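# Move spare power supply from shelving to work bench

## Task

Carry the spare power supply (a slim steel box with a circular fan on one end and gold contacts on the other) off the parts shelving and set it on the work bench. When finished, no box may be lying on the floor, the gripper must have released it and the robot must have backed away. It only counts if the box stays put without the robot holding it, and the robot must not tip over or be left leaning.

## Robot and tools

ROBOT. A Hello Robot Stretch 3 with a single arm: a two-wheeled base, a lift on a mast, and a telescoping arm that reaches out to the robot's right side. The base cannot slide sideways, so to move the gripper forward or back you drive the base. Footprint 0.33 m long by 0.34 m wide; turning in place pivots about the wheel-axle midpoint, 0.05 m behind the front edge. With the arm in and the wrist folded, an in-place turn sweeps a 0.28 m radius; an unfolded level wrist reaches beyond that. Cameras: head_camera and nav_camera ride on the head (aimed by head_pan_rad, head_tilt_rad); wrist_camera is on the gripper.

FRAMES. Base frame: origin on the floor between the drive wheels, x forward, y left, z up. hand_pose is reported in it, located where the closed fingertips meet. Odometry frame is the base frame at scene start; heading is positive to the left, -3.142 to 3.142.

execute_actions. Argument actions: a list of actions run in order (empty list just returns the state and images). Each action is {"robot": ..., "steps": n, "until": ...}; steps is 1 to 450 control steps at 30 per second (default 1); {"steps": n} alone waits. robot holds one command, a list of up to 8 commands run one after another (a {"pause_s": s} item waits up to 15 s), or {"stop": true}, which brakes everything and clears the queue. A command may hold:
- base: exactly one of translate_m (metres, straight along current heading, + forward, |value| at most 1) or rotate_rad (radians, + counter-clockwise/left, |value| at most 3.2). Both are offsets from where the base is when that command begins.
- joints: absolute targets by name, in metres or radians: lift_m 0 to 1.1 (arm height); arm_m 0 to 0.52 (extension); wrist_yaw_rad -1.345 to 4.42 (0 along the arm, + toward the front, 3.0 folded over the base); wrist_pitch_rad -1.57 to 0.451 (0 level, negative tips fingers down); wrist_roll_rad -2.911 to 2.911; gripper_m -0.089 to 0.179 (larger is wider; actual fingertip gap is about 0.007 less when nearly shut, 0.025 less fully open, zero below 0.007); head_pan_rad -3.953 to 1.73 (0 forward, + left, -1.57 along the arm); head_tilt_rad -1.53 to 0.419 (negative down). Unnamed joints keep their old goals.
- contact_limits: {"arm_m": effort%} 1 to 100; the arm stops once its motor effort hits that level; lower is gentler, too low stops instantly. It lasts until arm_m's next command.
Any out-of-range or invalid value rejects the whole call and nothing runs. New commands act immediately and discard the rest of an older queue; targets set too close may overshoot and return. Base and joint motions in one command start together and keep going past the action's end.

until ends an action early once all its conditions hold. {"robot": {"status": "ended"}} fires when nothing reads moving and no queue runs (use steps 450 with it). Fields can also be tested, e.g. {"lift_m": [">", 0.3], "base_status": ["!=", "moving"]}, using = != < <= > >=; numbers compare as printed (joints 3 decimals, base 4). {"any": {"status": "ended"}} fires when any one motion or queue finishes.

zoom_image: camera (head_camera, nav_camera or wrist_camera) and region [x0, y0, x1, y1] in that image's pixels from top-left, at most 504 by 504. Image sizes: head 896x504, nav 672x504, wrist 644x364.

finished_scene: scene = the current scene number. Irreversible; call only after every motion has ended, since a final stop follows.

RESULTS. base_status shows progress, e.g. translate_m +0.12 of +0.30 (wheel-counted). joint_goals, joint_status, measured_speeds, and refusals/queue/queue_left appear. Status words: moving, done (within tolerance, so never wait on an exact =), off_target (came to rest short, may still push), contact_stop (arm or lift pressed something and went slack), time_out, stopped, not_commanded, torque_fault (a wrist servo overheated and is limp for 10 s; its goals are refused). Queues advance only after done (off_target also for base and gripper); otherwise later commands are dropped and a dropped: line explains why, counting from 0. refused: lines name goals not taken; replaced: lines only report how an earlier motion ended. robot.on_its_own appears when the robot altered a goal, a joint is slack or off, a motor is strained at rest, or base_tilt has drifted 3 degrees or more. lidar_m: 12 distances from the base origin, 30-degree sectors counter-clockwise starting straight ahead (4th left, 7th behind, 10th right), in a plane 0.17 m high; - means nothing seen. wrist_depth_mm and head_depth_mm are 7x7 grids of median depths. motor_effort is percent per motor, positive toward higher values, peak in brackets; readings carry fixed offsets and noise. base_tilt in degrees, forward and right positive.

SPEED. Full base speed (0.30 m/s, 1.9 rad/s) only when stowed: lift_m under 0.30, arm_m under 0.03, wrist_yaw_rad over 2.54; otherwise 0.10 m/s and 0.63 rad/s.

GRIPPING. Close to a gripper_m smaller than the box's width to hold it; open at least 0.02 past where the pads made contact to let go. Readings and done do not confirm a grasp; check the cameras. Overtight squeezing triggers a stall guard that weakens grip; send a new value to re-squeeze.

SELF-COLLISION. Fold (yaw 3.0) or unfold the wrist only with lift_m 0.32 to 0.95, wrist_pitch_rad -0.4 and roll near 0; once folded the lift may go to 0.25. If wrist_yaw_rad is below -0.4, keep pitch at -0.5 or lower.

AVOID. Pushing into rigid things with the gripper higher than about 0.45 m can tip the robot, more so with a raised contact limit or a second push after a contact_stop. Don't drive while holding, hooking or pressing something fixed; don't snag furniture, especially reversing. If tilted, reverse the last move in small steps, pull the gripper free, and lower lift_m to about 0.2 if needed. Avoid drops, slams, hard pushes and letting boxes fall; a loose object may occasionally get nudged by an outside push. Wrist servos overheat under long strain. The simulation keeps running while you reason, and quicker robot completion is better.

Each tool is called after "Call:" as name([rows], argument=value, ...), one row to a line, values as JSON.

## Session

Call:
execute_actions(actions=[])

Scene clock: 0.00 s.
robot.base_odometry: x=+0.000 y=+0.000 heading=+0.000 (m, m, rad; robot's odometry frame)
robot.turned_by_wheels: +0.000 (rad since the last result)
robot.turned_by_imu: +0.000 (rad since the last result)
robot.base_tilt: forward=+0.6 right=+0.5 (deg)
robot.lidar_m: 2.21 1.60 2.35 1.74 1.50 1.50 1.37 2.41 1.99 2.32 1.04 1.04
robot.head_depth_mm: 1793 2316 2307 2304 2306 1045 1049 / 1891 2477 2535 2516 2521 2514 2168 / 1896 2662 2744 2731 2730 2733 2154 / 1921 2916 3069 3082 3083 2939 2139 / 1759 2783 2926 2915 2859 2870 2130 / 1960 2576 2657 2728 2436 2591 2123 / 1969 2426 2418 2444 2394 2428 2101
robot.base_status: not_commanded
robot.joint_positions: lift_m=+0.534 arm_m=+0.003 wrist_yaw_rad=+3.113 wrist_pitch_rad=-0.371 wrist_roll_rad=+0.018 gripper_m=+0.037 head_pan_rad=+0.000 head_tilt_rad=-0.020
robot.joint_goals: lift_m=+0.534 arm_m=+0.003 wrist_yaw_rad=+3.113 wrist_pitch_rad=-0.371 wrist_roll_rad=+0.018 gripper_m=+0.037 head_pan_rad=+0.000 head_tilt_rad=-0.020
robot.joint_status: lift_m=not_commanded arm_m=not_commanded wrist_yaw_rad=not_commanded wrist_pitch_rad=not_commanded wrist_roll_rad=not_commanded gripper_m=not_commanded head_pan_rad=not_commanded head_tilt_rad=not_commanded
robot.measured_speeds: translate_m=+0.000 rotate_rad=+0.000 lift_m=+0.000 arm_m=+0.000 wrist_yaw_rad=+0.000 wrist_pitch_rad=+0.000 wrist_roll_rad=+0.000 head_pan_rad=+0.000 head_tilt_rad=+0.000
robot: refusals=0 queue=idle queue_left=0
robot.motor_effort: left_wheel=+1 right_wheel=+0 lift_m=+30 arm_m=+0 wrist_yaw_rad=+1 wrist_pitch_rad=+4 wrist_roll_rad=+0 gripper_m=-1 head_pan_rad=+0 head_tilt_rad=+2 (%)
robot.hand_pose: x=-0.0148 y=+0.0820 z=+0.5575 quat_wxyz=(+0.142, +0.703, +0.120, +0.687) (m; robot's base frame)
robot.wrist_depth_mm: - - - - - - - / - - - - - - - / - - - - - - - / - - - - - - - / - - - - - - - / 903 895 - 905 943 930 935 / 770 751 - 794 760 787 784
pictures: head_camera (sideways: a quarter turn clockwise sets it upright), nav_camera (sideways: a quarter turn counterclockwise sets it upright), wrist_camera
Images, in order (width x height): head_camera 896x504, nav_camera 672x504, wrist_camera 644x364.

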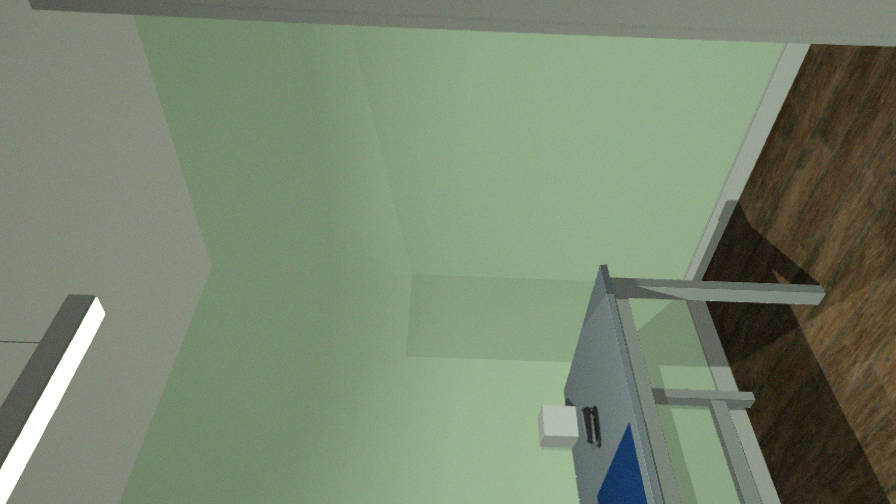

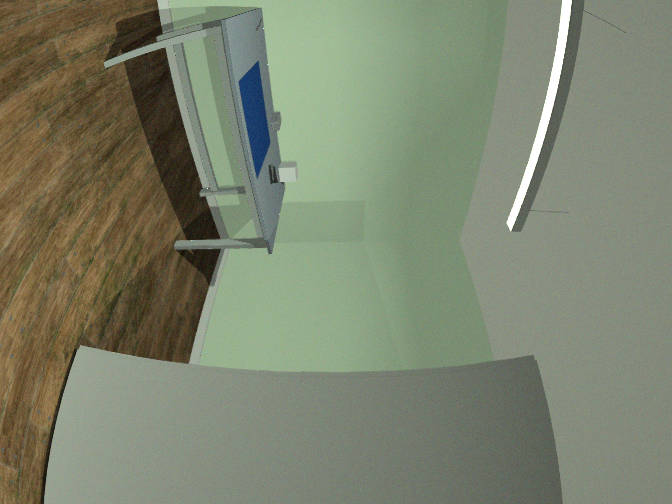

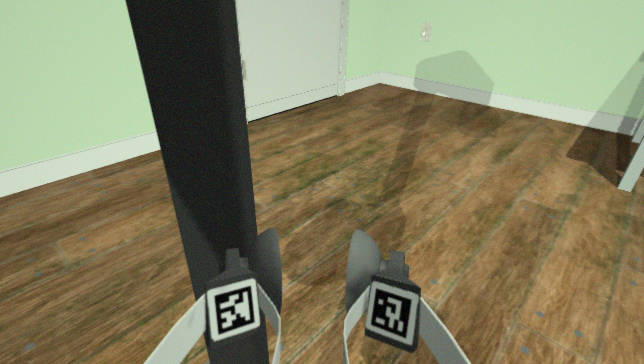

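Call:
execute_actions([
  {"robot":{"joints":{"head_pan_rad":-1.6,"head_tilt_rad":-0.3}},"steps":200,"until":{"robot":{"status":"ended"}}},
])

Call:
execute_actions([
  {"robot":{"joints":{"head_pan_rad":-3.4,"head_tilt_rad":-0.3}},"steps":200,"until":{"robot":{"status":"ended"}}},
])

Scene clock: 12.93 s.
robot.base_odometry: x=+0.000 y=+0.000 heading=+0.000 (m, m, rad; robot's odometry frame)
robot.turned_by_wheels: +0.000 (rad since the last result)
robot.turned_by_imu: +0.000 (rad since the last result)
robot.base_tilt: forward=+0.7 right=+0.6 (deg)
robot.lidar_m: 2.21 1.60 2.35 1.75 1.50 1.50 1.37 2.41 1.99 2.32 1.04 1.04
robot.head_depth_mm: 2200 2290 2359 2451 2467 1975 1544 / 2412 2482 2591 2614 2480 1953 1530 / 2636 2755 2841 2942 2520 1931 1518 / 2736 2930 3106 3301 2669 1945 1515 / 2555 2697 2810 3013 2651 1917 1507 / 2322 2448 2553 2690 2652 1900 1491 / 2150 2215 2341 2476 2382 1249 1326
robot.base_status: not_commanded
robot.joint_positions: lift_m=+0.534 arm_m=+0.003 wrist_yaw_rad=+3.113 wrist_pitch_rad=-0.371 wrist_roll_rad=+0.018 gripper_m=+0.037 head_pan_rad=-1.593 head_tilt_rad=-0.296
robot.joint_goals: lift_m=+0.534 arm_m=+0.003 wrist_yaw_rad=+3.113 wrist_pitch_rad=-0.371 wrist_roll_rad=+0.018 gripper_m=+0.037 head_pan_rad=-1.600 head_tilt_rad=-0.300
robot.joint_status: lift_m=not_commanded arm_m=not_commanded wrist_yaw_rad=not_commanded wrist_pitch_rad=not_commanded wrist_roll_rad=not_commanded gripper_m=not_commanded head_pan_rad=done head_tilt_rad=done
robot.measured_speeds: translate_m=+0.000 rotate_rad=+0.000 lift_m=+0.000 arm_m=+0.000 wrist_yaw_rad=+0.000 wrist_pitch_rad=+0.000 wrist_roll_rad=+0.000 head_pan_rad=+0.000 head_tilt_rad=+0.000
robot: refusals=0 queue=done queue_left=0
robot.motor_effort: left_wheel=+1(0) right_wheel=+0(0) lift_m=+29(30) arm_m=+0(0) wrist_yaw_rad=+0(1) wrist_pitch_rad=+4(4) wrist_roll_rad=+0(0) gripper_m=+0(0) head_pan_rad=-2(41) head_tilt_rad=-1(25) (%)
robot.hand_pose: x=-0.0148 y=+0.0820 z=+0.5575 quat_wxyz=(+0.142, +0.703, +0.120, +0.687) (m; robot's base frame)
robot.wrist_depth_mm: - - - - - - - / - - - - - - - / - - - - - - - / - - - - - - - / - - - - - - - / 869 900 - 919 920 940 941 / 759 768 - 762 753 808 771
pictures: head_camera (sideways: a quarter turn clockwise sets it upright), nav_camera (sideways: a quarter turn counterclockwise sets it upright), wrist_camera
Images, in order (width x height): head_camera 896x504, nav_camera 672x504, wrist_camera 644x364.

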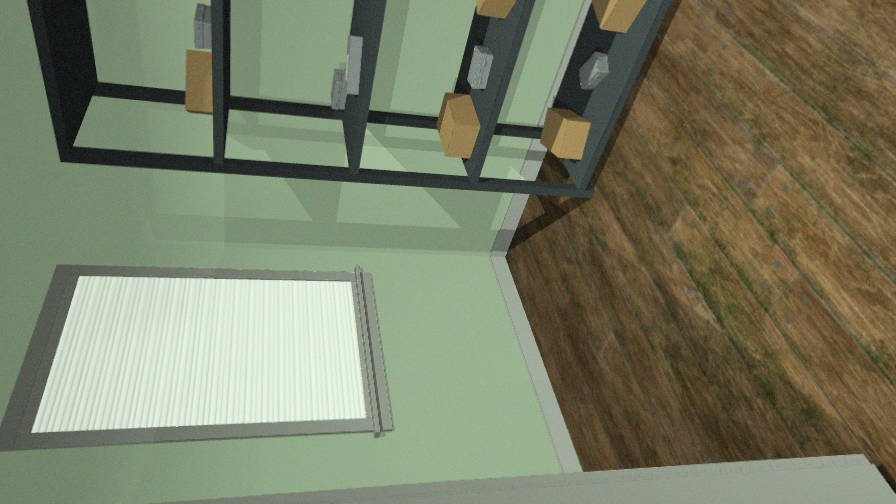

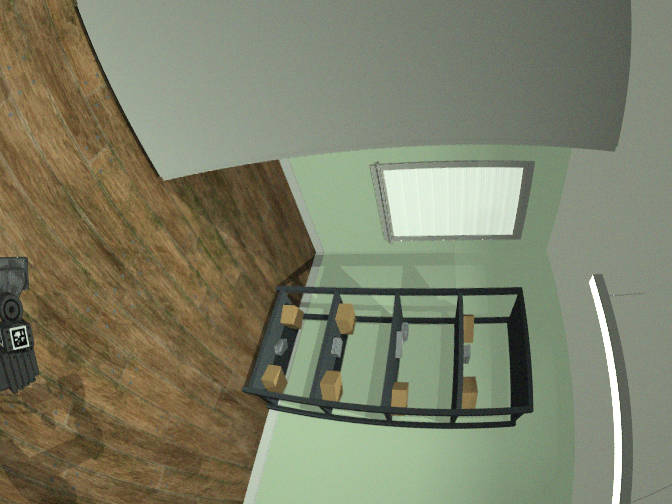

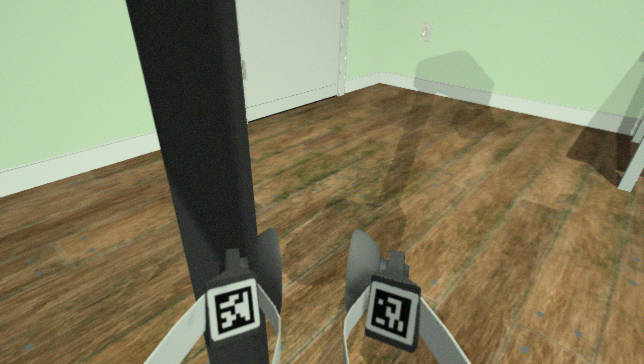

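Scene clock: 14.33 s.
robot.base_odometry: x=+0.000 y=+0.000 heading=+0.000 (m, m, rad; robot's odometry frame)
robot.turned_by_wheels: +0.000 (rad since the last result)
robot.turned_by_imu: +0.000 (rad since the last result)
robot.base_tilt: forward=+0.7 right=+0.6 (deg)
robot.lidar_m: 2.21 1.60 2.35 1.74 1.50 1.50 1.37 2.41 1.98 2.33 1.04 1.04
robot.head_depth_mm: 1277 1325 1394 1458 1530 1605 1536 / 1348 1416 1470 1553 1617 1713 1528 / 1425 1479 1556 1644 1724 1791 1515 / 1504 1573 1650 1749 1855 1865 1508 / 1590 1677 1776 1827 1771 1782 1507 / 1695 1799 1919 1946 1754 1805 1495 / 1806 1943 2036 2155 2224 1822 1493
robot.base_status: not_commanded
robot.joint_positions: lift_m=+0.534 arm_m=+0.003 wrist_yaw_rad=+3.113 wrist_pitch_rad=-0.371 wrist_roll_rad=+0.018 gripper_m=+0.037 head_pan_rad=-3.393 head_tilt_rad=-0.296
robot.joint_goals: lift_m=+0.534 arm_m=+0.003 wrist_yaw_rad=+3.113 wrist_pitch_rad=-0.371 wrist_roll_rad=+0.018 gripper_m=+0.037 head_pan_rad=-3.400 head_tilt_rad=-0.300
robot.joint_status: lift_m=not_commanded arm_m=not_commanded wrist_yaw_rad=not_commanded wrist_pitch_rad=not_commanded wrist_roll_rad=not_commanded gripper_m=not_commanded head_pan_rad=done head_tilt_rad=done
robot.measured_speeds: translate_m=+0.000 rotate_rad=+0.000 lift_m=+0.000 arm_m=+0.000 wrist_yaw_rad=+0.000 wrist_pitch_rad=+0.000 wrist_roll_rad=+0.000 head_pan_rad=+0.000 head_tilt_rad=+0.000
robot: refusals=0 queue=done queue_left=0
robot.motor_effort: left_wheel=+1(0) right_wheel=+0(0) lift_m=+30(30) arm_m=+0(0) wrist_yaw_rad=+0(0) wrist_pitch_rad=+4(4) wrist_roll_rad=+0(0) gripper_m=+0(1) head_pan_rad=-3(42) head_tilt_rad=-2(1) (%)
robot.hand_pose: x=-0.0148 y=+0.0820 z=+0.5575 quat_wxyz=(+0.142, +0.703, +0.120, +0.687) (m; robot's base frame)
robot.wrist_depth_mm: - - - - - - - / - - - - - - - / - - - - - - - / - - - - - - - / - - - - - - - / 913 912 - 910 918 918 911 / 755 765 - 762 764 791 775
pictures: head_camera (sideways: a quarter turn clockwise sets it upright), nav_camera (sideways: a quarter turn counterclockwise sets it upright), wrist_camera
Images, in order (width x height): head_camera 896x504, nav_camera 672x504, wrist_camera 644x364.

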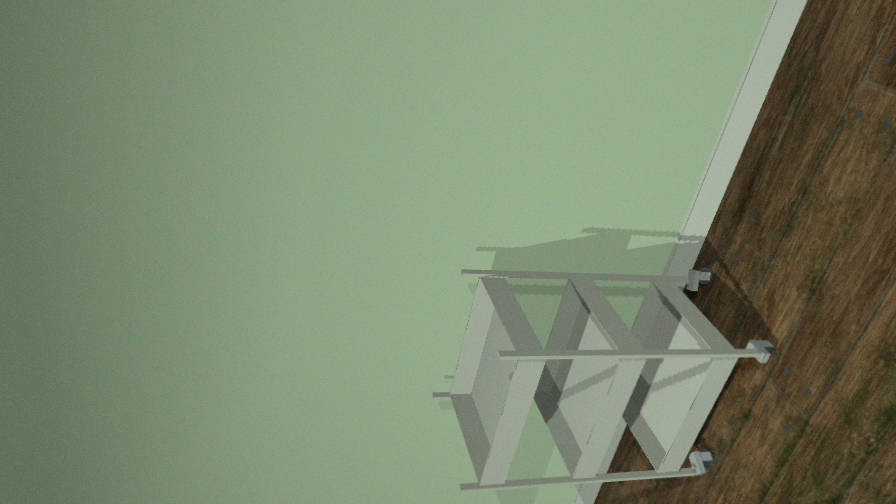

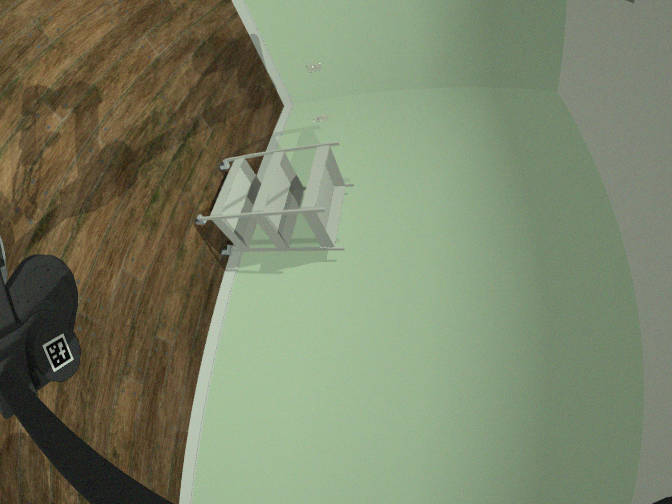

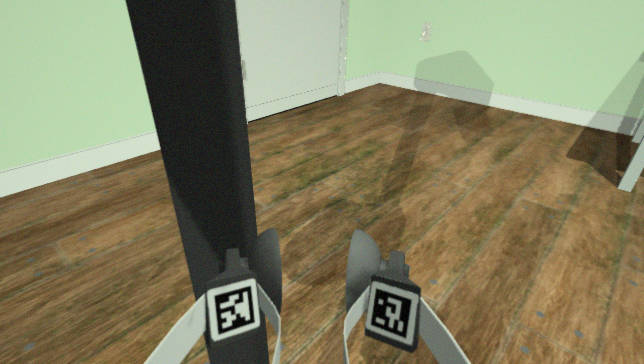

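Call:
execute_actions([
  {"robot":{"joints":{"head_pan_rad":-1.95,"head_tilt_rad":-0.25}},"steps":200,"until":{"robot":{"status":"ended"}}},
])

Scene clock: 22.70 s.
robot.base_odometry: x=+0.000 y=+0.000 heading=+0.000 (m, m, rad; robot's odometry frame)
robot.turned_by_wheels: +0.000 (rad since the last result)
robot.turned_by_imu: +0.000 (rad since the last result)
robot.base_tilt: forward=+0.6 right=+0.5 (deg)
robot.lidar_m: 2.21 1.59 2.35 1.75 1.50 1.50 1.37 2.41 1.99 2.33 1.04 1.04
robot.head_depth_mm: 2027 2103 2199 2271 2406 2072 1589 / 2093 2184 2268 2369 2486 2038 1586 / 2134 2202 2306 2398 2496 2020 1587 / 2191 2327 2438 2572 2431 2034 1571 / 2355 2433 2567 2683 2618 2006 1566 / 2484 2524 2696 2825 2515 2010 1561 / 2590 2714 2889 3062 2834 1999 1535
robot.base_status: not_commanded
robot.joint_positions: lift_m=+0.534 arm_m=+0.003 wrist_yaw_rad=+3.113 wrist_pitch_rad=-0.371 wrist_roll_rad=+0.018 gripper_m=+0.037 head_pan_rad=-1.957 head_tilt_rad=-0.261
robot.joint_goals: lift_m=+0.534 arm_m=+0.003 wrist_yaw_rad=+3.113 wrist_pitch_rad=-0.371 wrist_roll_rad=+0.018 gripper_m=+0.037 head_pan_rad=-1.950 head_tilt_rad=-0.250
robot.joint_status: lift_m=not_commanded arm_m=not_commanded wrist_yaw_rad=not_commanded wrist_pitch_rad=not_commanded wrist_roll_rad=not_commanded gripper_m=not_commanded head_pan_rad=done head_tilt_rad=done
robot.measured_speeds: translate_m=+0.000 rotate_rad=+0.000 lift_m=+0.000 arm_m=+0.000 wrist_yaw_rad=+0.000 wrist_pitch_rad=+0.000 wrist_roll_rad=+0.000 head_pan_rad=+0.000 head_tilt_rad=+0.000
robot: refusals=0 queue=done queue_left=0
robot.motor_effort: left_wheel=-1(0) right_wheel=+0(0) lift_m=+31(30) arm_m=+1(0) wrist_yaw_rad=+0(1) wrist_pitch_rad=+4(4) wrist_roll_rad=+0(0) gripper_m=+1(1) head_pan_rad=+3(42) head_tilt_rad=+7(13) (%)
robot.hand_pose: x=-0.0148 y=+0.0820 z=+0.5575 quat_wxyz=(+0.142, +0.703, +0.120, +0.687) (m; robot's base frame)
robot.wrist_depth_mm: - - - - - - - / - - - - - - - / - - - - - - - / - - - - - - - / - - - - - - - / 892 885 - 908 933 920 925 / 750 760 - 779 751 783 768
pictures: head_camera (sideways: a quarter turn clockwise sets it upright), nav_camera (sideways: a quarter turn counterclockwise sets it upright), wrist_camera
Images, in order (width x height): head_camera 896x504, nav_camera 672x504, wrist_camera 644x364.

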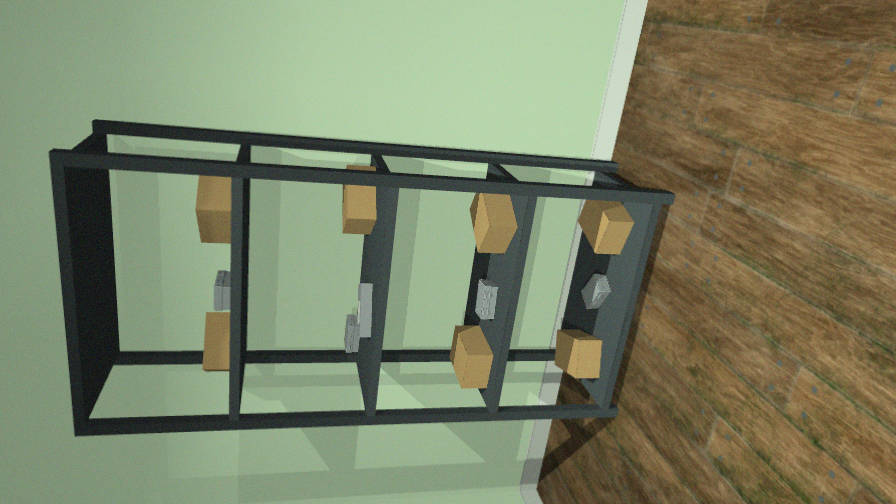

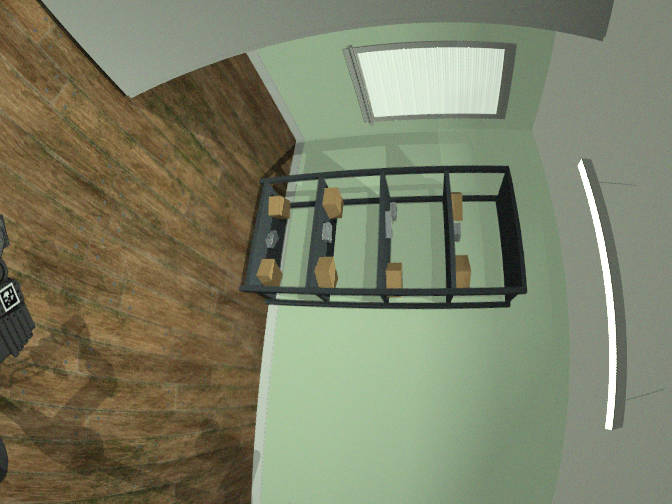

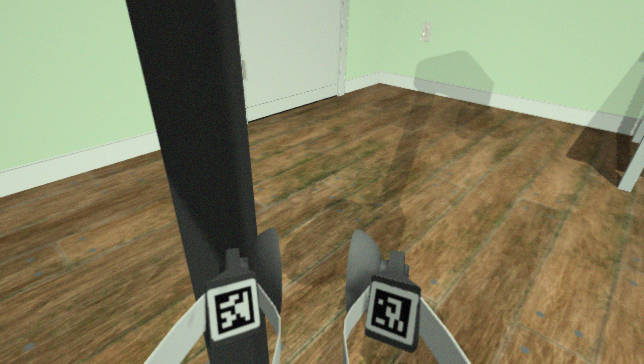

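Call:
zoom_image(camera="head_camera", region=[300, 240, 460, 380])

Region (300, 240, 460, 380) of head_camera's 896x504 image, scaled by 3.150, with more detail than that image has; it fills the top 441 rows of this view, and the rest is white.

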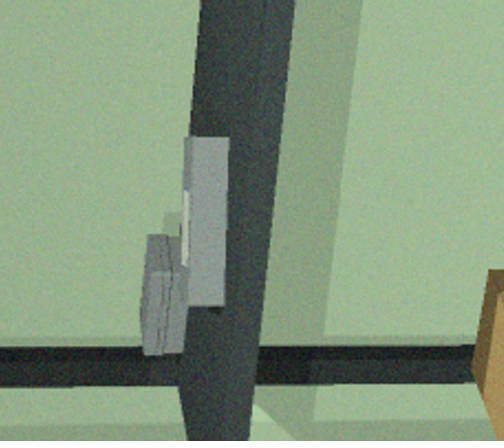

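Call:
execute_actions([
  {"robot":[{"joints":{"lift_m":0.26,"head_pan_rad":-1.57,"head_tilt_rad":-0.3},"base":{"rotate_rad":-1.67}},{"base":{"translate_m":1.0}},{"base":{"translate_m":0.65}},{"base":{"rotate_rad":0.95}}],"steps":450,"until":{"robot":{"status":"ended"}}},
  {"steps":450,"until":{"robot":{"status":"ended"}}},
])

Scene clock: 71.63 s.
robot.base_odometry: x=-0.163 y=-1.642 heading=-0.720 (m, m, rad; robot's odometry frame)
robot.turned_by_wheels: -0.720 (rad since the last result)
robot.turned_by_imu: -0.731 (rad since the last result)
robot.base_tilt: forward=+0.7 right=+0.6 (deg)
robot.lidar_m: 1.23 1.02 0.77 0.76 3.38 2.59 2.11 1.50 0.78 0.73 0.72 1.25
robot.head_depth_mm: 914 981 1030 871 683 1170 840 / 512 986 1036 1071 716 1167 911 / 519 992 1043 1081 709 1161 878 / 924 1000 1050 1093 701 1157 872 / 713 1004 1061 1002 695 1147 890 / 669 1007 1067 946 735 998 817 / 565 949 1019 1035 728 1265 832
robot.base_status: done (rotate_rad +0.9499 of +0.9500)
robot.joint_positions: lift_m=+0.260 arm_m=+0.003 wrist_yaw_rad=+3.113 wrist_pitch_rad=-0.373 wrist_roll_rad=+0.018 gripper_m=+0.037 head_pan_rad=-1.577 head_tilt_rad=-0.297
robot.joint_goals: lift_m=+0.260 arm_m=+0.003 wrist_yaw_rad=+3.113 wrist_pitch_rad=-0.373 wrist_roll_rad=+0.018 gripper_m=+0.037 head_pan_rad=-1.570 head_tilt_rad=-0.300
robot.joint_status: lift_m=done arm_m=not_commanded wrist_yaw_rad=not_commanded wrist_pitch_rad=not_commanded wrist_roll_rad=not_commanded gripper_m=not_commanded head_pan_rad=done head_tilt_rad=done
robot.measured_speeds: translate_m=+0.000 rotate_rad=+0.000 lift_m=+0.000 arm_m=+0.000 wrist_yaw_rad=+0.000 wrist_pitch_rad=+0.000 wrist_roll_rad=+0.000 head_pan_rad=+0.000 head_tilt_rad=+0.000
robot: refusals=0 queue=done queue_left=0
robot.motor_effort: left_wheel=+0(8) right_wheel=+1(7) lift_m=+25(27) arm_m=+0(0) wrist_yaw_rad=+0(0) wrist_pitch_rad=+4(4) wrist_roll_rad=+0(0) gripper_m=+0(1) head_pan_rad=+3(26) head_tilt_rad=-1(9) (%)
robot.hand_pose: x=-0.0148 y=+0.0819 z=+0.2832 quat_wxyz=(+0.142, +0.703, +0.120, +0.687) (m; robot's base frame)
robot.wrist_depth_mm: - - - - 749 763 751 / - - - - 815 791 770 / - - - 961 880 869 847 / 806 790 816 837 814 828 821 / 620 631 - 644 660 659 676 / 522 531 - 545 547 540 548 / 459 - - - 440 455 463
pictures: head_camera (sideways: a quarter turn clockwise sets it upright), nav_camera (sideways: a quarter turn counterclockwise sets it upright), wrist_camera
Images, in order (width x height): head_camera 896x504, nav_camera 672x504, wrist_camera 644x364.

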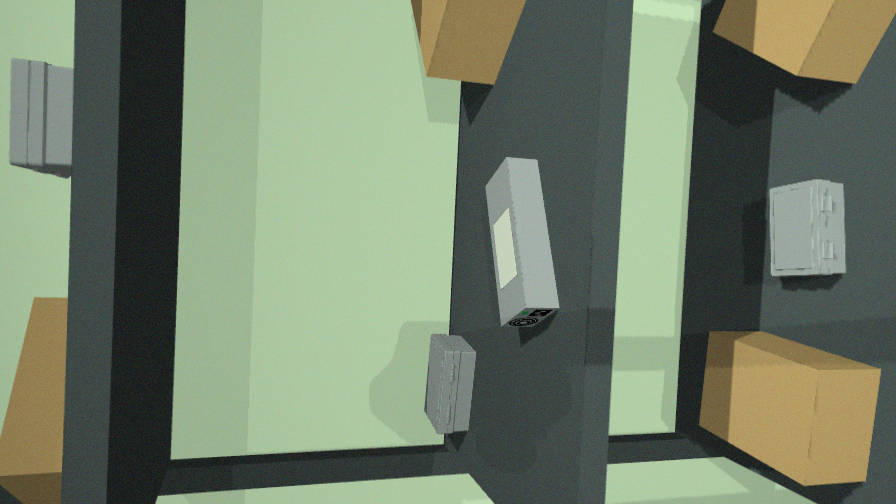

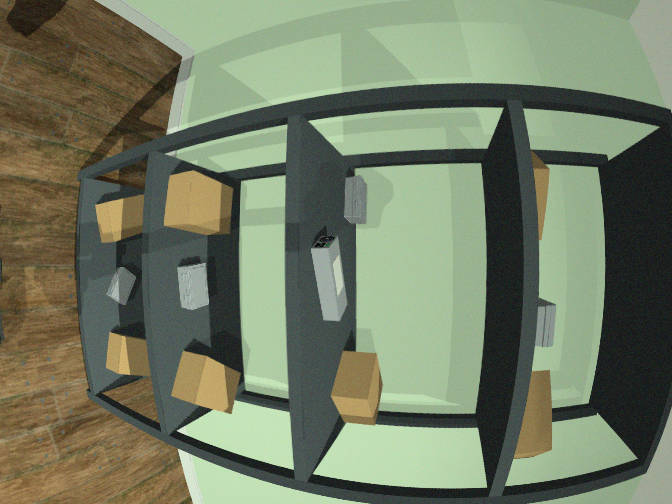

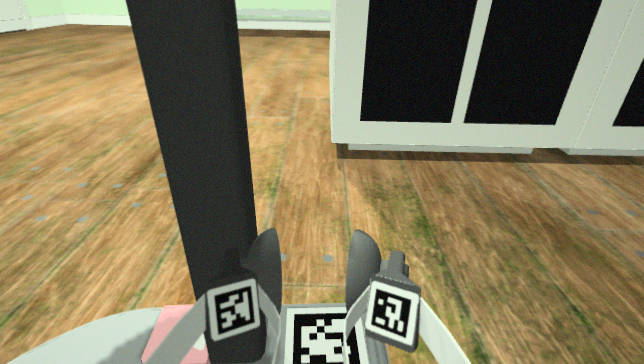

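Call:
execute_actions([
  {"robot":[{"joints":{"lift_m":0.9,"wrist_pitch_rad":-0.4}},{"joints":{"wrist_yaw_rad":0.0}},{"joints":{"wrist_pitch_rad":-1.57,"wrist_roll_rad":1.57,"lift_m":1.1,"gripper_m":0.15}}],"steps":450,"until":{"robot":{"status":"ended"}}},
  {"steps":300,"until":{"robot":{"status":"ended"}}},
])

Scene clock: 125.43 s.
robot.base_odometry: x=-0.163 y=-1.642 heading=-0.720 (m, m, rad; robot's odometry frame)
robot.turned_by_wheels: +0.000 (rad since the last result)
robot.turned_by_imu: +0.000 (rad since the last result)
robot.base_tilt: forward=+0.7 right=+0.5 (deg)
robot.lidar_m: 1.23 1.02 0.77 0.76 3.38 2.59 2.12 1.50 0.78 0.73 0.71 1.25
robot.head_depth_mm: 913 976 1016 - - - - / 513 984 1018 - - - - / 520 990 1030 - - - - / 927 994 1056 1089 698 1150 875 / 715 1003 1058 1002 693 1151 892 / 670 1004 1064 947 734 994 820 / 565 943 1024 1035 729 1261 827
robot.base_status: done (rotate_rad +0.9499 of +0.9500)
robot.joint_positions: lift_m=+1.100 arm_m=+0.003 wrist_yaw_rad=+0.003 wrist_pitch_rad=-1.544 wrist_roll_rad=+1.564 gripper_m=+0.150 head_pan_rad=-1.577 head_tilt_rad=-0.297
robot.joint_goals: lift_m=+1.100 arm_m=+0.003 wrist_yaw_rad=+0.000 wrist_pitch_rad=-1.570 wrist_roll_rad=+1.570 gripper_m=+0.150 head_pan_rad=-1.570 head_tilt_rad=-0.300
robot.joint_status: lift_m=done arm_m=not_commanded wrist_yaw_rad=done wrist_pitch_rad=done wrist_roll_rad=done gripper_m=done head_pan_rad=done head_tilt_rad=done
robot.measured_speeds: translate_m=+0.000 rotate_rad=+0.000 lift_m=+0.000 arm_m=+0.000 wrist_yaw_rad=+0.000 wrist_pitch_rad=+0.000 wrist_roll_rad=+0.000 head_pan_rad=+0.000 head_tilt_rad=+0.000
robot: refusals=0 queue=done queue_left=0
robot.motor_effort: left_wheel=+0(1) right_wheel=+1(1) lift_m=+34(41) arm_m=+0(0) wrist_yaw_rad=-3(3) wrist_pitch_rad=-3(4) wrist_roll_rad=+2(2) gripper_m=-1(96) head_pan_rad=+3(2) head_tilt_rad=+0(1) (%)
robot.hand_pose: x=-0.0216 y=-0.1305 z=+0.9817 quat_wxyz=(+0.004, +0.003, -0.716, -0.698) (m; robot's base frame)
robot.wrist_depth_mm: 781 - - - - - - / 802 - - - - - - / 831 - - - - - - / 795 - - - - - - / 646 - - - - - - / 649 - - - - - - / 654 - - - - - -
pictures: head_camera (sideways: a quarter turn clockwise sets it upright), nav_camera (sideways: a quarter turn counterclockwise sets it upright), wrist_camera
Images, in order (width x height): head_camera 896x504, nav_camera 672x504, wrist_camera 644x364.

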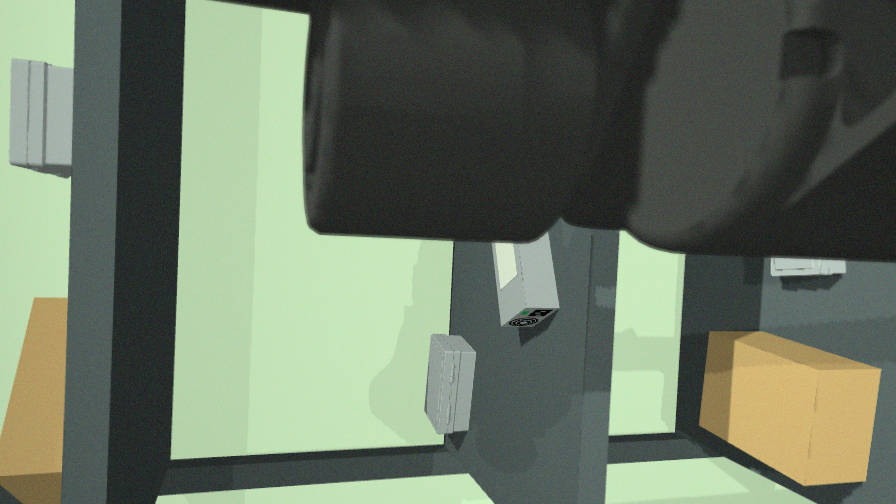

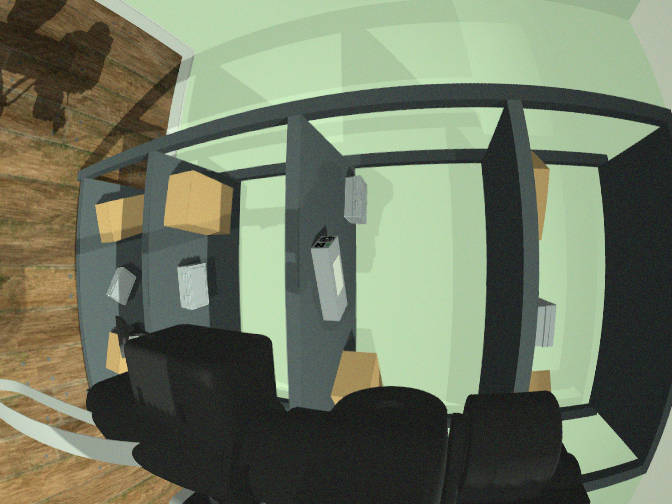

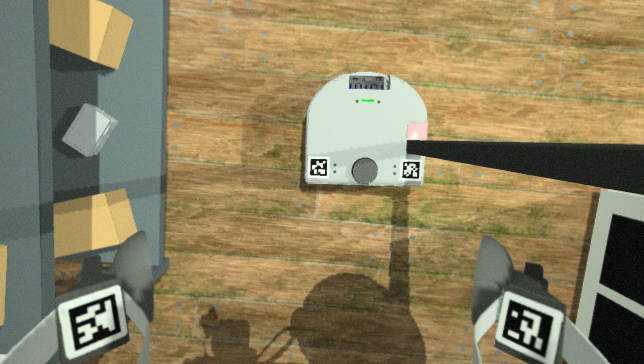

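Call:
execute_actions([
  {"robot":[{"base":{"rotate_rad":-1.571}},{"base":{"translate_m":0.22}},{"base":{"rotate_rad":1.571},"joints":{"wrist_pitch_rad":-1.3,"head_tilt_rad":-0.6}},{"joints":{"arm_m":0.2}}],"steps":450,"until":{"robot":{"status":"ended"}}},
  {"steps":300,"until":{"robot":{"status":"ended"}}},
])

Scene clock: 168.87 s.
robot.base_odometry: x=-0.308 y=-1.807 heading=-0.720 (m, m, rad; robot's odometry frame)
robot.turned_by_wheels: +0.000 (rad since the last result)
robot.turned_by_imu: +0.000 (rad since the last result)
robot.base_tilt: forward=+0.6 right=+0.5 (deg)
robot.lidar_m: 1.21 1.28 1.00 0.98 3.40 2.17 2.13 0.62 0.57 0.51 0.51 1.24
robot.head_depth_mm: - - 800 537 478 795 748 / - - 864 535 963 869 746 / - - - 530 963 818 762 / 732 805 - 506 958 801 757 / 735 811 771 505 864 832 752 / 740 819 720 543 850 759 753 / 747 825 719 538 975 757 766
robot.base_status: done (rotate_rad +1.5709 of +1.5710)
robot.joint_positions: lift_m=+1.100 arm_m=+0.200 wrist_yaw_rad=+0.002 wrist_pitch_rad=-1.303 wrist_roll_rad=+1.566 gripper_m=+0.150 head_pan_rad=-1.577 head_tilt_rad=-0.593
robot.joint_goals: lift_m=+1.100 arm_m=+0.200 wrist_yaw_rad=+0.000 wrist_pitch_rad=-1.300 wrist_roll_rad=+1.570 gripper_m=+0.150 head_pan_rad=-1.570 head_tilt_rad=-0.600
robot.joint_status: lift_m=done arm_m=done wrist_yaw_rad=done wrist_pitch_rad=done wrist_roll_rad=done gripper_m=done head_pan_rad=done head_tilt_rad=done
robot.measured_speeds: translate_m=+0.000 rotate_rad=+0.000 lift_m=+0.000 arm_m=+0.000 wrist_yaw_rad=+0.000 wrist_pitch_rad=+0.000 wrist_roll_rad=+0.000 head_pan_rad=+0.000 head_tilt_rad=+0.000
robot: refusals=0 queue=done queue_left=0
robot.motor_effort: left_wheel=-1(5) right_wheel=+1(4) lift_m=+34(34) arm_m=+4(3) wrist_yaw_rad=-2(4) wrist_pitch_rad=+1(2) wrist_roll_rad=+1(2) gripper_m=+1(1) head_pan_rad=+4(3) head_tilt_rad=-3(27) (%)
robot.hand_pose: x=-0.0214 y=-0.3888 z=+0.9849 quat_wxyz=(+0.003, +0.002, -0.795, -0.607) (m; robot's base frame)
robot.wrist_depth_mm: 171 160 150 587 - - 982 / 173 163 152 597 - - 975 / 175 167 154 605 - - - / 169 169 158 630 - - - / 161 172 160 635 - - - / 150 173 164 579 - - - / - 176 168 659 - - -
pictures: head_camera (sideways: a quarter turn clockwise sets it upright), nav_camera (sideways: a quarter turn counterclockwise sets it upright), wrist_camera
Images, in order (width x height): head_camera 896x504, nav_camera 672x504, wrist_camera 644x364.

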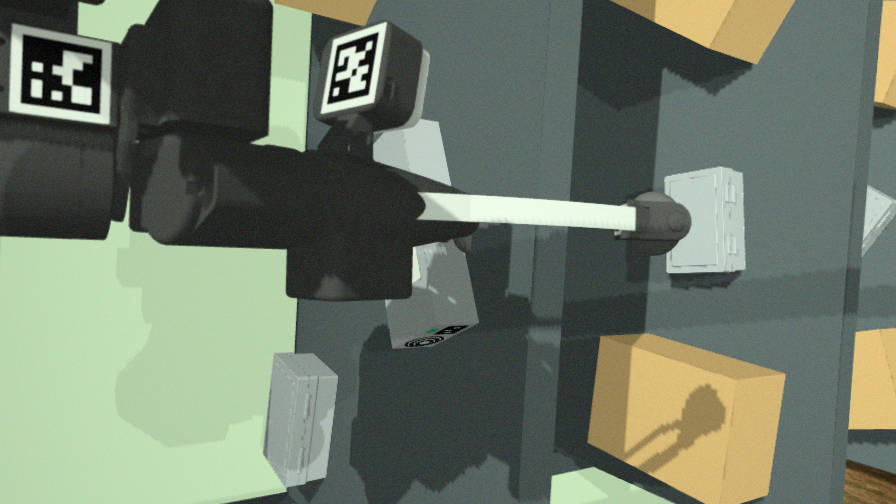

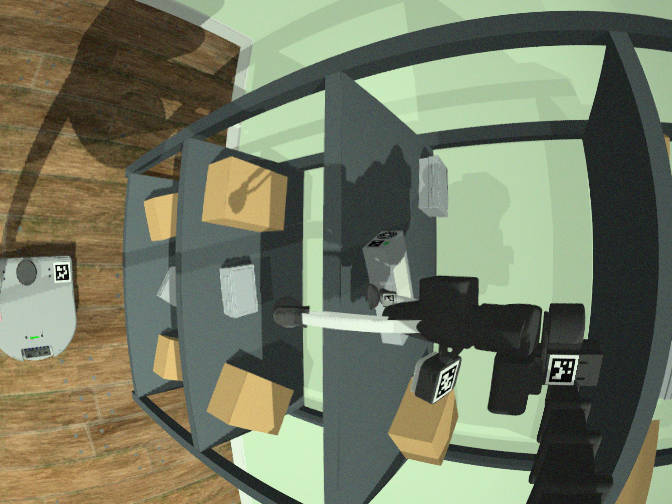

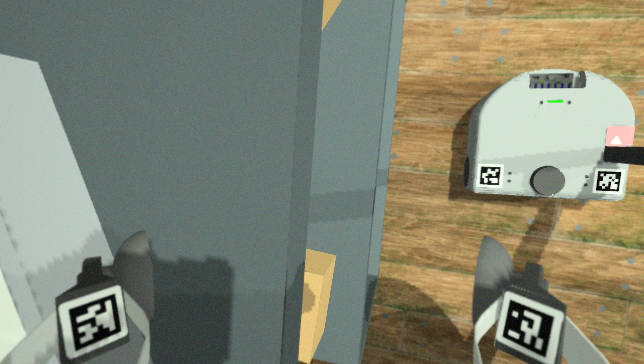

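Call:
execute_actions([
  {"robot":[{"joints":{"arm_m":0.0}},{"joints":{"wrist_pitch_rad":0.0,"wrist_roll_rad":0.0,"gripper_m":0.0,"lift_m":0.95}}],"steps":450,"until":{"robot":{"status":"ended"}}},
])

Scene clock: 211.77 s.
robot.base_odometry: x=-0.308 y=-1.807 heading=-0.720 (m, m, rad; robot's odometry frame)
robot.turned_by_wheels: +0.000 (rad since the last result)
robot.turned_by_imu: +0.000 (rad since the last result)
robot.base_tilt: forward=+0.6 right=+0.5 (deg)
robot.lidar_m: 1.22 1.28 1.00 0.98 3.43 2.17 2.13 0.62 0.57 0.51 0.51 1.25
robot.head_depth_mm: 719 789 795 562 461 - - / 722 794 791 556 475 - - / 727 797 786 538 - - - / 730 807 779 519 - - 751 / 735 812 773 507 865 835 754 / 740 818 720 541 851 755 756 / 747 822 719 537 977 758 768
robot.base_status: done (rotate_rad +1.5709 of +1.5710)
robot.joint_positions: lift_m=+0.950 arm_m=+0.003 wrist_yaw_rad=+0.002 wrist_pitch_rad=-0.024 wrist_roll_rad=+0.006 gripper_m=+0.000 head_pan_rad=-1.577 head_tilt_rad=-0.593
robot.joint_goals: lift_m=+0.950 arm_m=+0.000 wrist_yaw_rad=+0.000 wrist_pitch_rad=+0.000 wrist_roll_rad=+0.000 gripper_m=+0.000 head_pan_rad=-1.570 head_tilt_rad=-0.600
robot.joint_status: lift_m=done arm_m=done wrist_yaw_rad=done wrist_pitch_rad=done wrist_roll_rad=done gripper_m=done head_pan_rad=done head_tilt_rad=done
robot.measured_speeds: translate_m=+0.000 rotate_rad=+0.000 lift_m=+0.000 arm_m=+0.000 wrist_yaw_rad=+0.000 wrist_pitch_rad=+0.000 wrist_roll_rad=+0.000 head_pan_rad=+0.000 head_tilt_rad=+0.000
robot: refusals=0 queue=done queue_left=0
robot.motor_effort: left_wheel=-1(1) right_wheel=+1(2) lift_m=+26(33) arm_m=-3(2) wrist_yaw_rad=-3(2) wrist_pitch_rad=+7(8) wrist_roll_rad=-3(3) gripper_m=-2(95) head_pan_rad=+4(5) head_tilt_rad=-3(4) (%)
robot.hand_pose: x=-0.0209 y=-0.4038 z=+1.0587 quat_wxyz=(+0.705, +0.009, -0.709, -0.008) (m; robot's base frame)
robot.wrist_depth_mm: 642 637 639 626 616 621 607 / 658 629 636 635 631 619 620 / 680 656 652 650 646 642 627 / 689 536 670 661 663 437 361 / 391 396 281 317 358 414 365 / 270 273 228 - 287 293 298 / 210 210 203 203 217 219 223
pictures: head_camera (sideways: a quarter turn clockwise sets it upright), nav_camera (sideways: a quarter turn counterclockwise sets it upright), wrist_camera
Images, in order (width x height): head_camera 896x504, nav_camera 672x504, wrist_camera 644x364.

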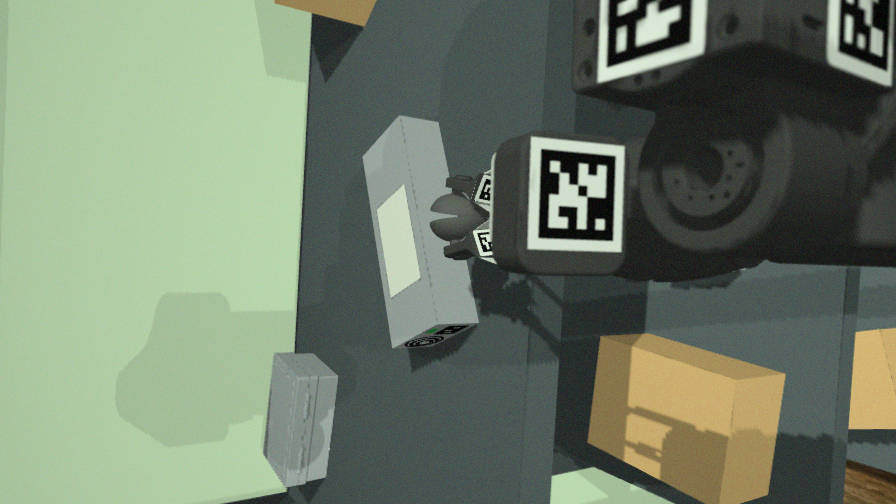

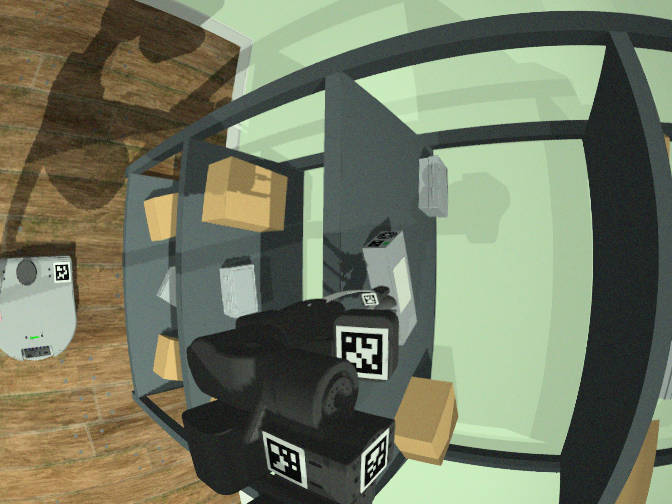

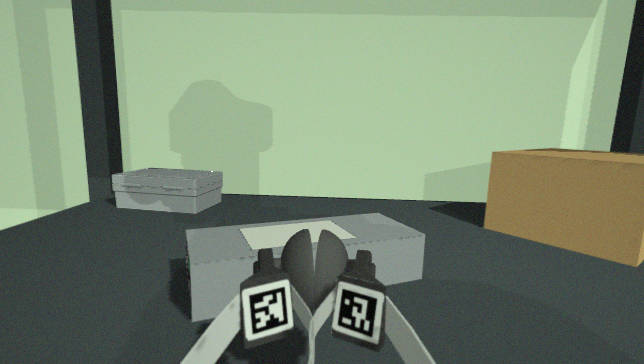

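Call:
execute_actions([
  {"robot":[{"base":{"translate_m":-0.085},"joints":{"lift_m":0.888}},{"joints":{"arm_m":0.16}},{"joints":{"arm_m":0.30}}],"steps":450,"until":{"robot":{"status":"ended"}}},
])

Scene clock: 235.10 s.
robot.base_odometry: x=-0.372 y=-1.751 heading=-0.720 (m, m, rad; robot's odometry frame)
robot.turned_by_wheels: +0.000 (rad since the last result)
robot.turned_by_imu: +0.008 (rad since the last result)
robot.base_tilt: forward=-1.5 right=-2.8 (deg)
robot.lidar_m: 1.31 1.30 0.99 0.98 2.44 2.15 2.06 0.56 0.58 0.90 0.60 0.60
robot.head_depth_mm: 774 845 661 652 - 764 773 / 779 852 720 - 1051 811 794 / 785 856 923 - 1050 903 788 / 791 864 926 617 1051 867 812 / 792 872 916 611 1052 856 812 / 801 877 927 590 1050 879 809 / 807 882 811 598 918 810 813
robot.base_status: done (translate_m -0.0850 of -0.0850)
robot.joint_positions: lift_m=+0.889 arm_m=+0.299 wrist_yaw_rad=+0.000 wrist_pitch_rad=+0.010 wrist_roll_rad=-0.016 gripper_m=+0.000 head_pan_rad=-1.576 head_tilt_rad=-0.596
robot.joint_goals: lift_m=+0.888 arm_m=+0.300 wrist_yaw_rad=+0.000 wrist_pitch_rad=+0.000 wrist_roll_rad=+0.000 gripper_m=+0.000 head_pan_rad=-1.570 head_tilt_rad=-0.600
robot.joint_status: lift_m=done arm_m=done wrist_yaw_rad=done wrist_pitch_rad=done wrist_roll_rad=done gripper_m=done head_pan_rad=done head_tilt_rad=done
robot.measured_speeds: translate_m=+0.000 rotate_rad=+0.000 lift_m=+0.000 arm_m=+0.000 wrist_yaw_rad=+0.000 wrist_pitch_rad=+0.000 wrist_roll_rad=+0.000 head_pan_rad=+0.000 head_tilt_rad=+0.000
robot: refusals=0 queue=done queue_left=0
robot.on_its_own: base_tilt is 3.9 degrees off its reading at the scene's start (forward=+0.6 right=+0.5)
robot.motor_effort: left_wheel=+0(10) right_wheel=+0(5) lift_m=+13(26) arm_m=+6(17) wrist_yaw_rad=+0(24) wrist_pitch_rad=-3(29) wrist_roll_rad=+6(10) gripper_m=-2(5) head_pan_rad=+2(3) head_tilt_rad=-1(2) (%)
robot.hand_pose: x=-0.0216 y=-0.7008 z=+1.0060 quat_wxyz=(+0.713, -0.004, -0.701, +0.003) (m; robot's base frame)
robot.wrist_depth_mm: 427 411 410 403 400 390 393 / 428 417 418 410 408 405 400 / 431 420 419 420 405 403 400 / 428 432 418 416 412 403 174 / 435 434 427 421 417 199 166 / 294 297 297 - 305 200 167 / 211 191 201 202 216 195 169
pictures: head_camera (sideways: a quarter turn clockwise sets it upright), nav_camera (sideways: a quarter turn counterclockwise sets it upright), wrist_camera
Images, in order (width x height): head_camera 896x504, nav_camera 672x504, wrist_camera 644x364.

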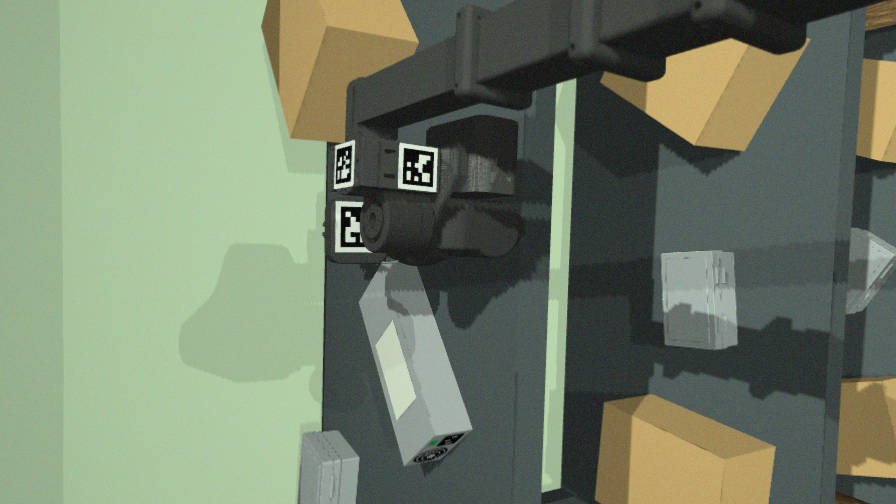

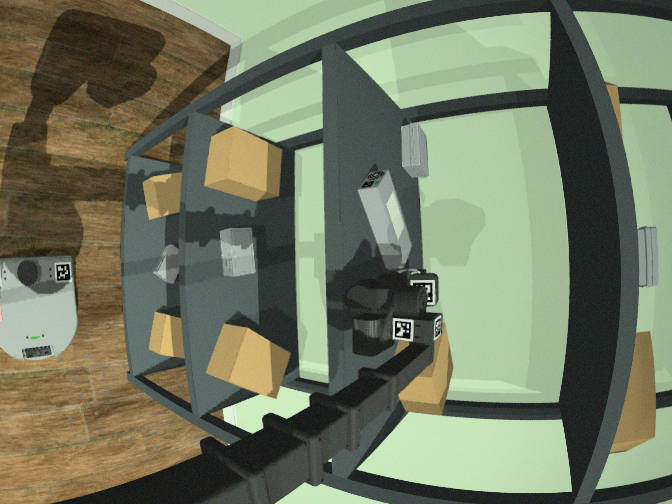

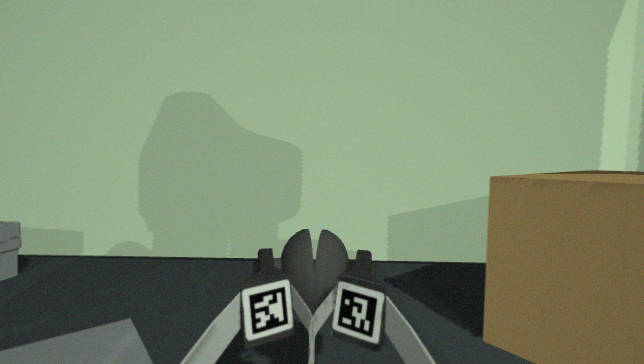

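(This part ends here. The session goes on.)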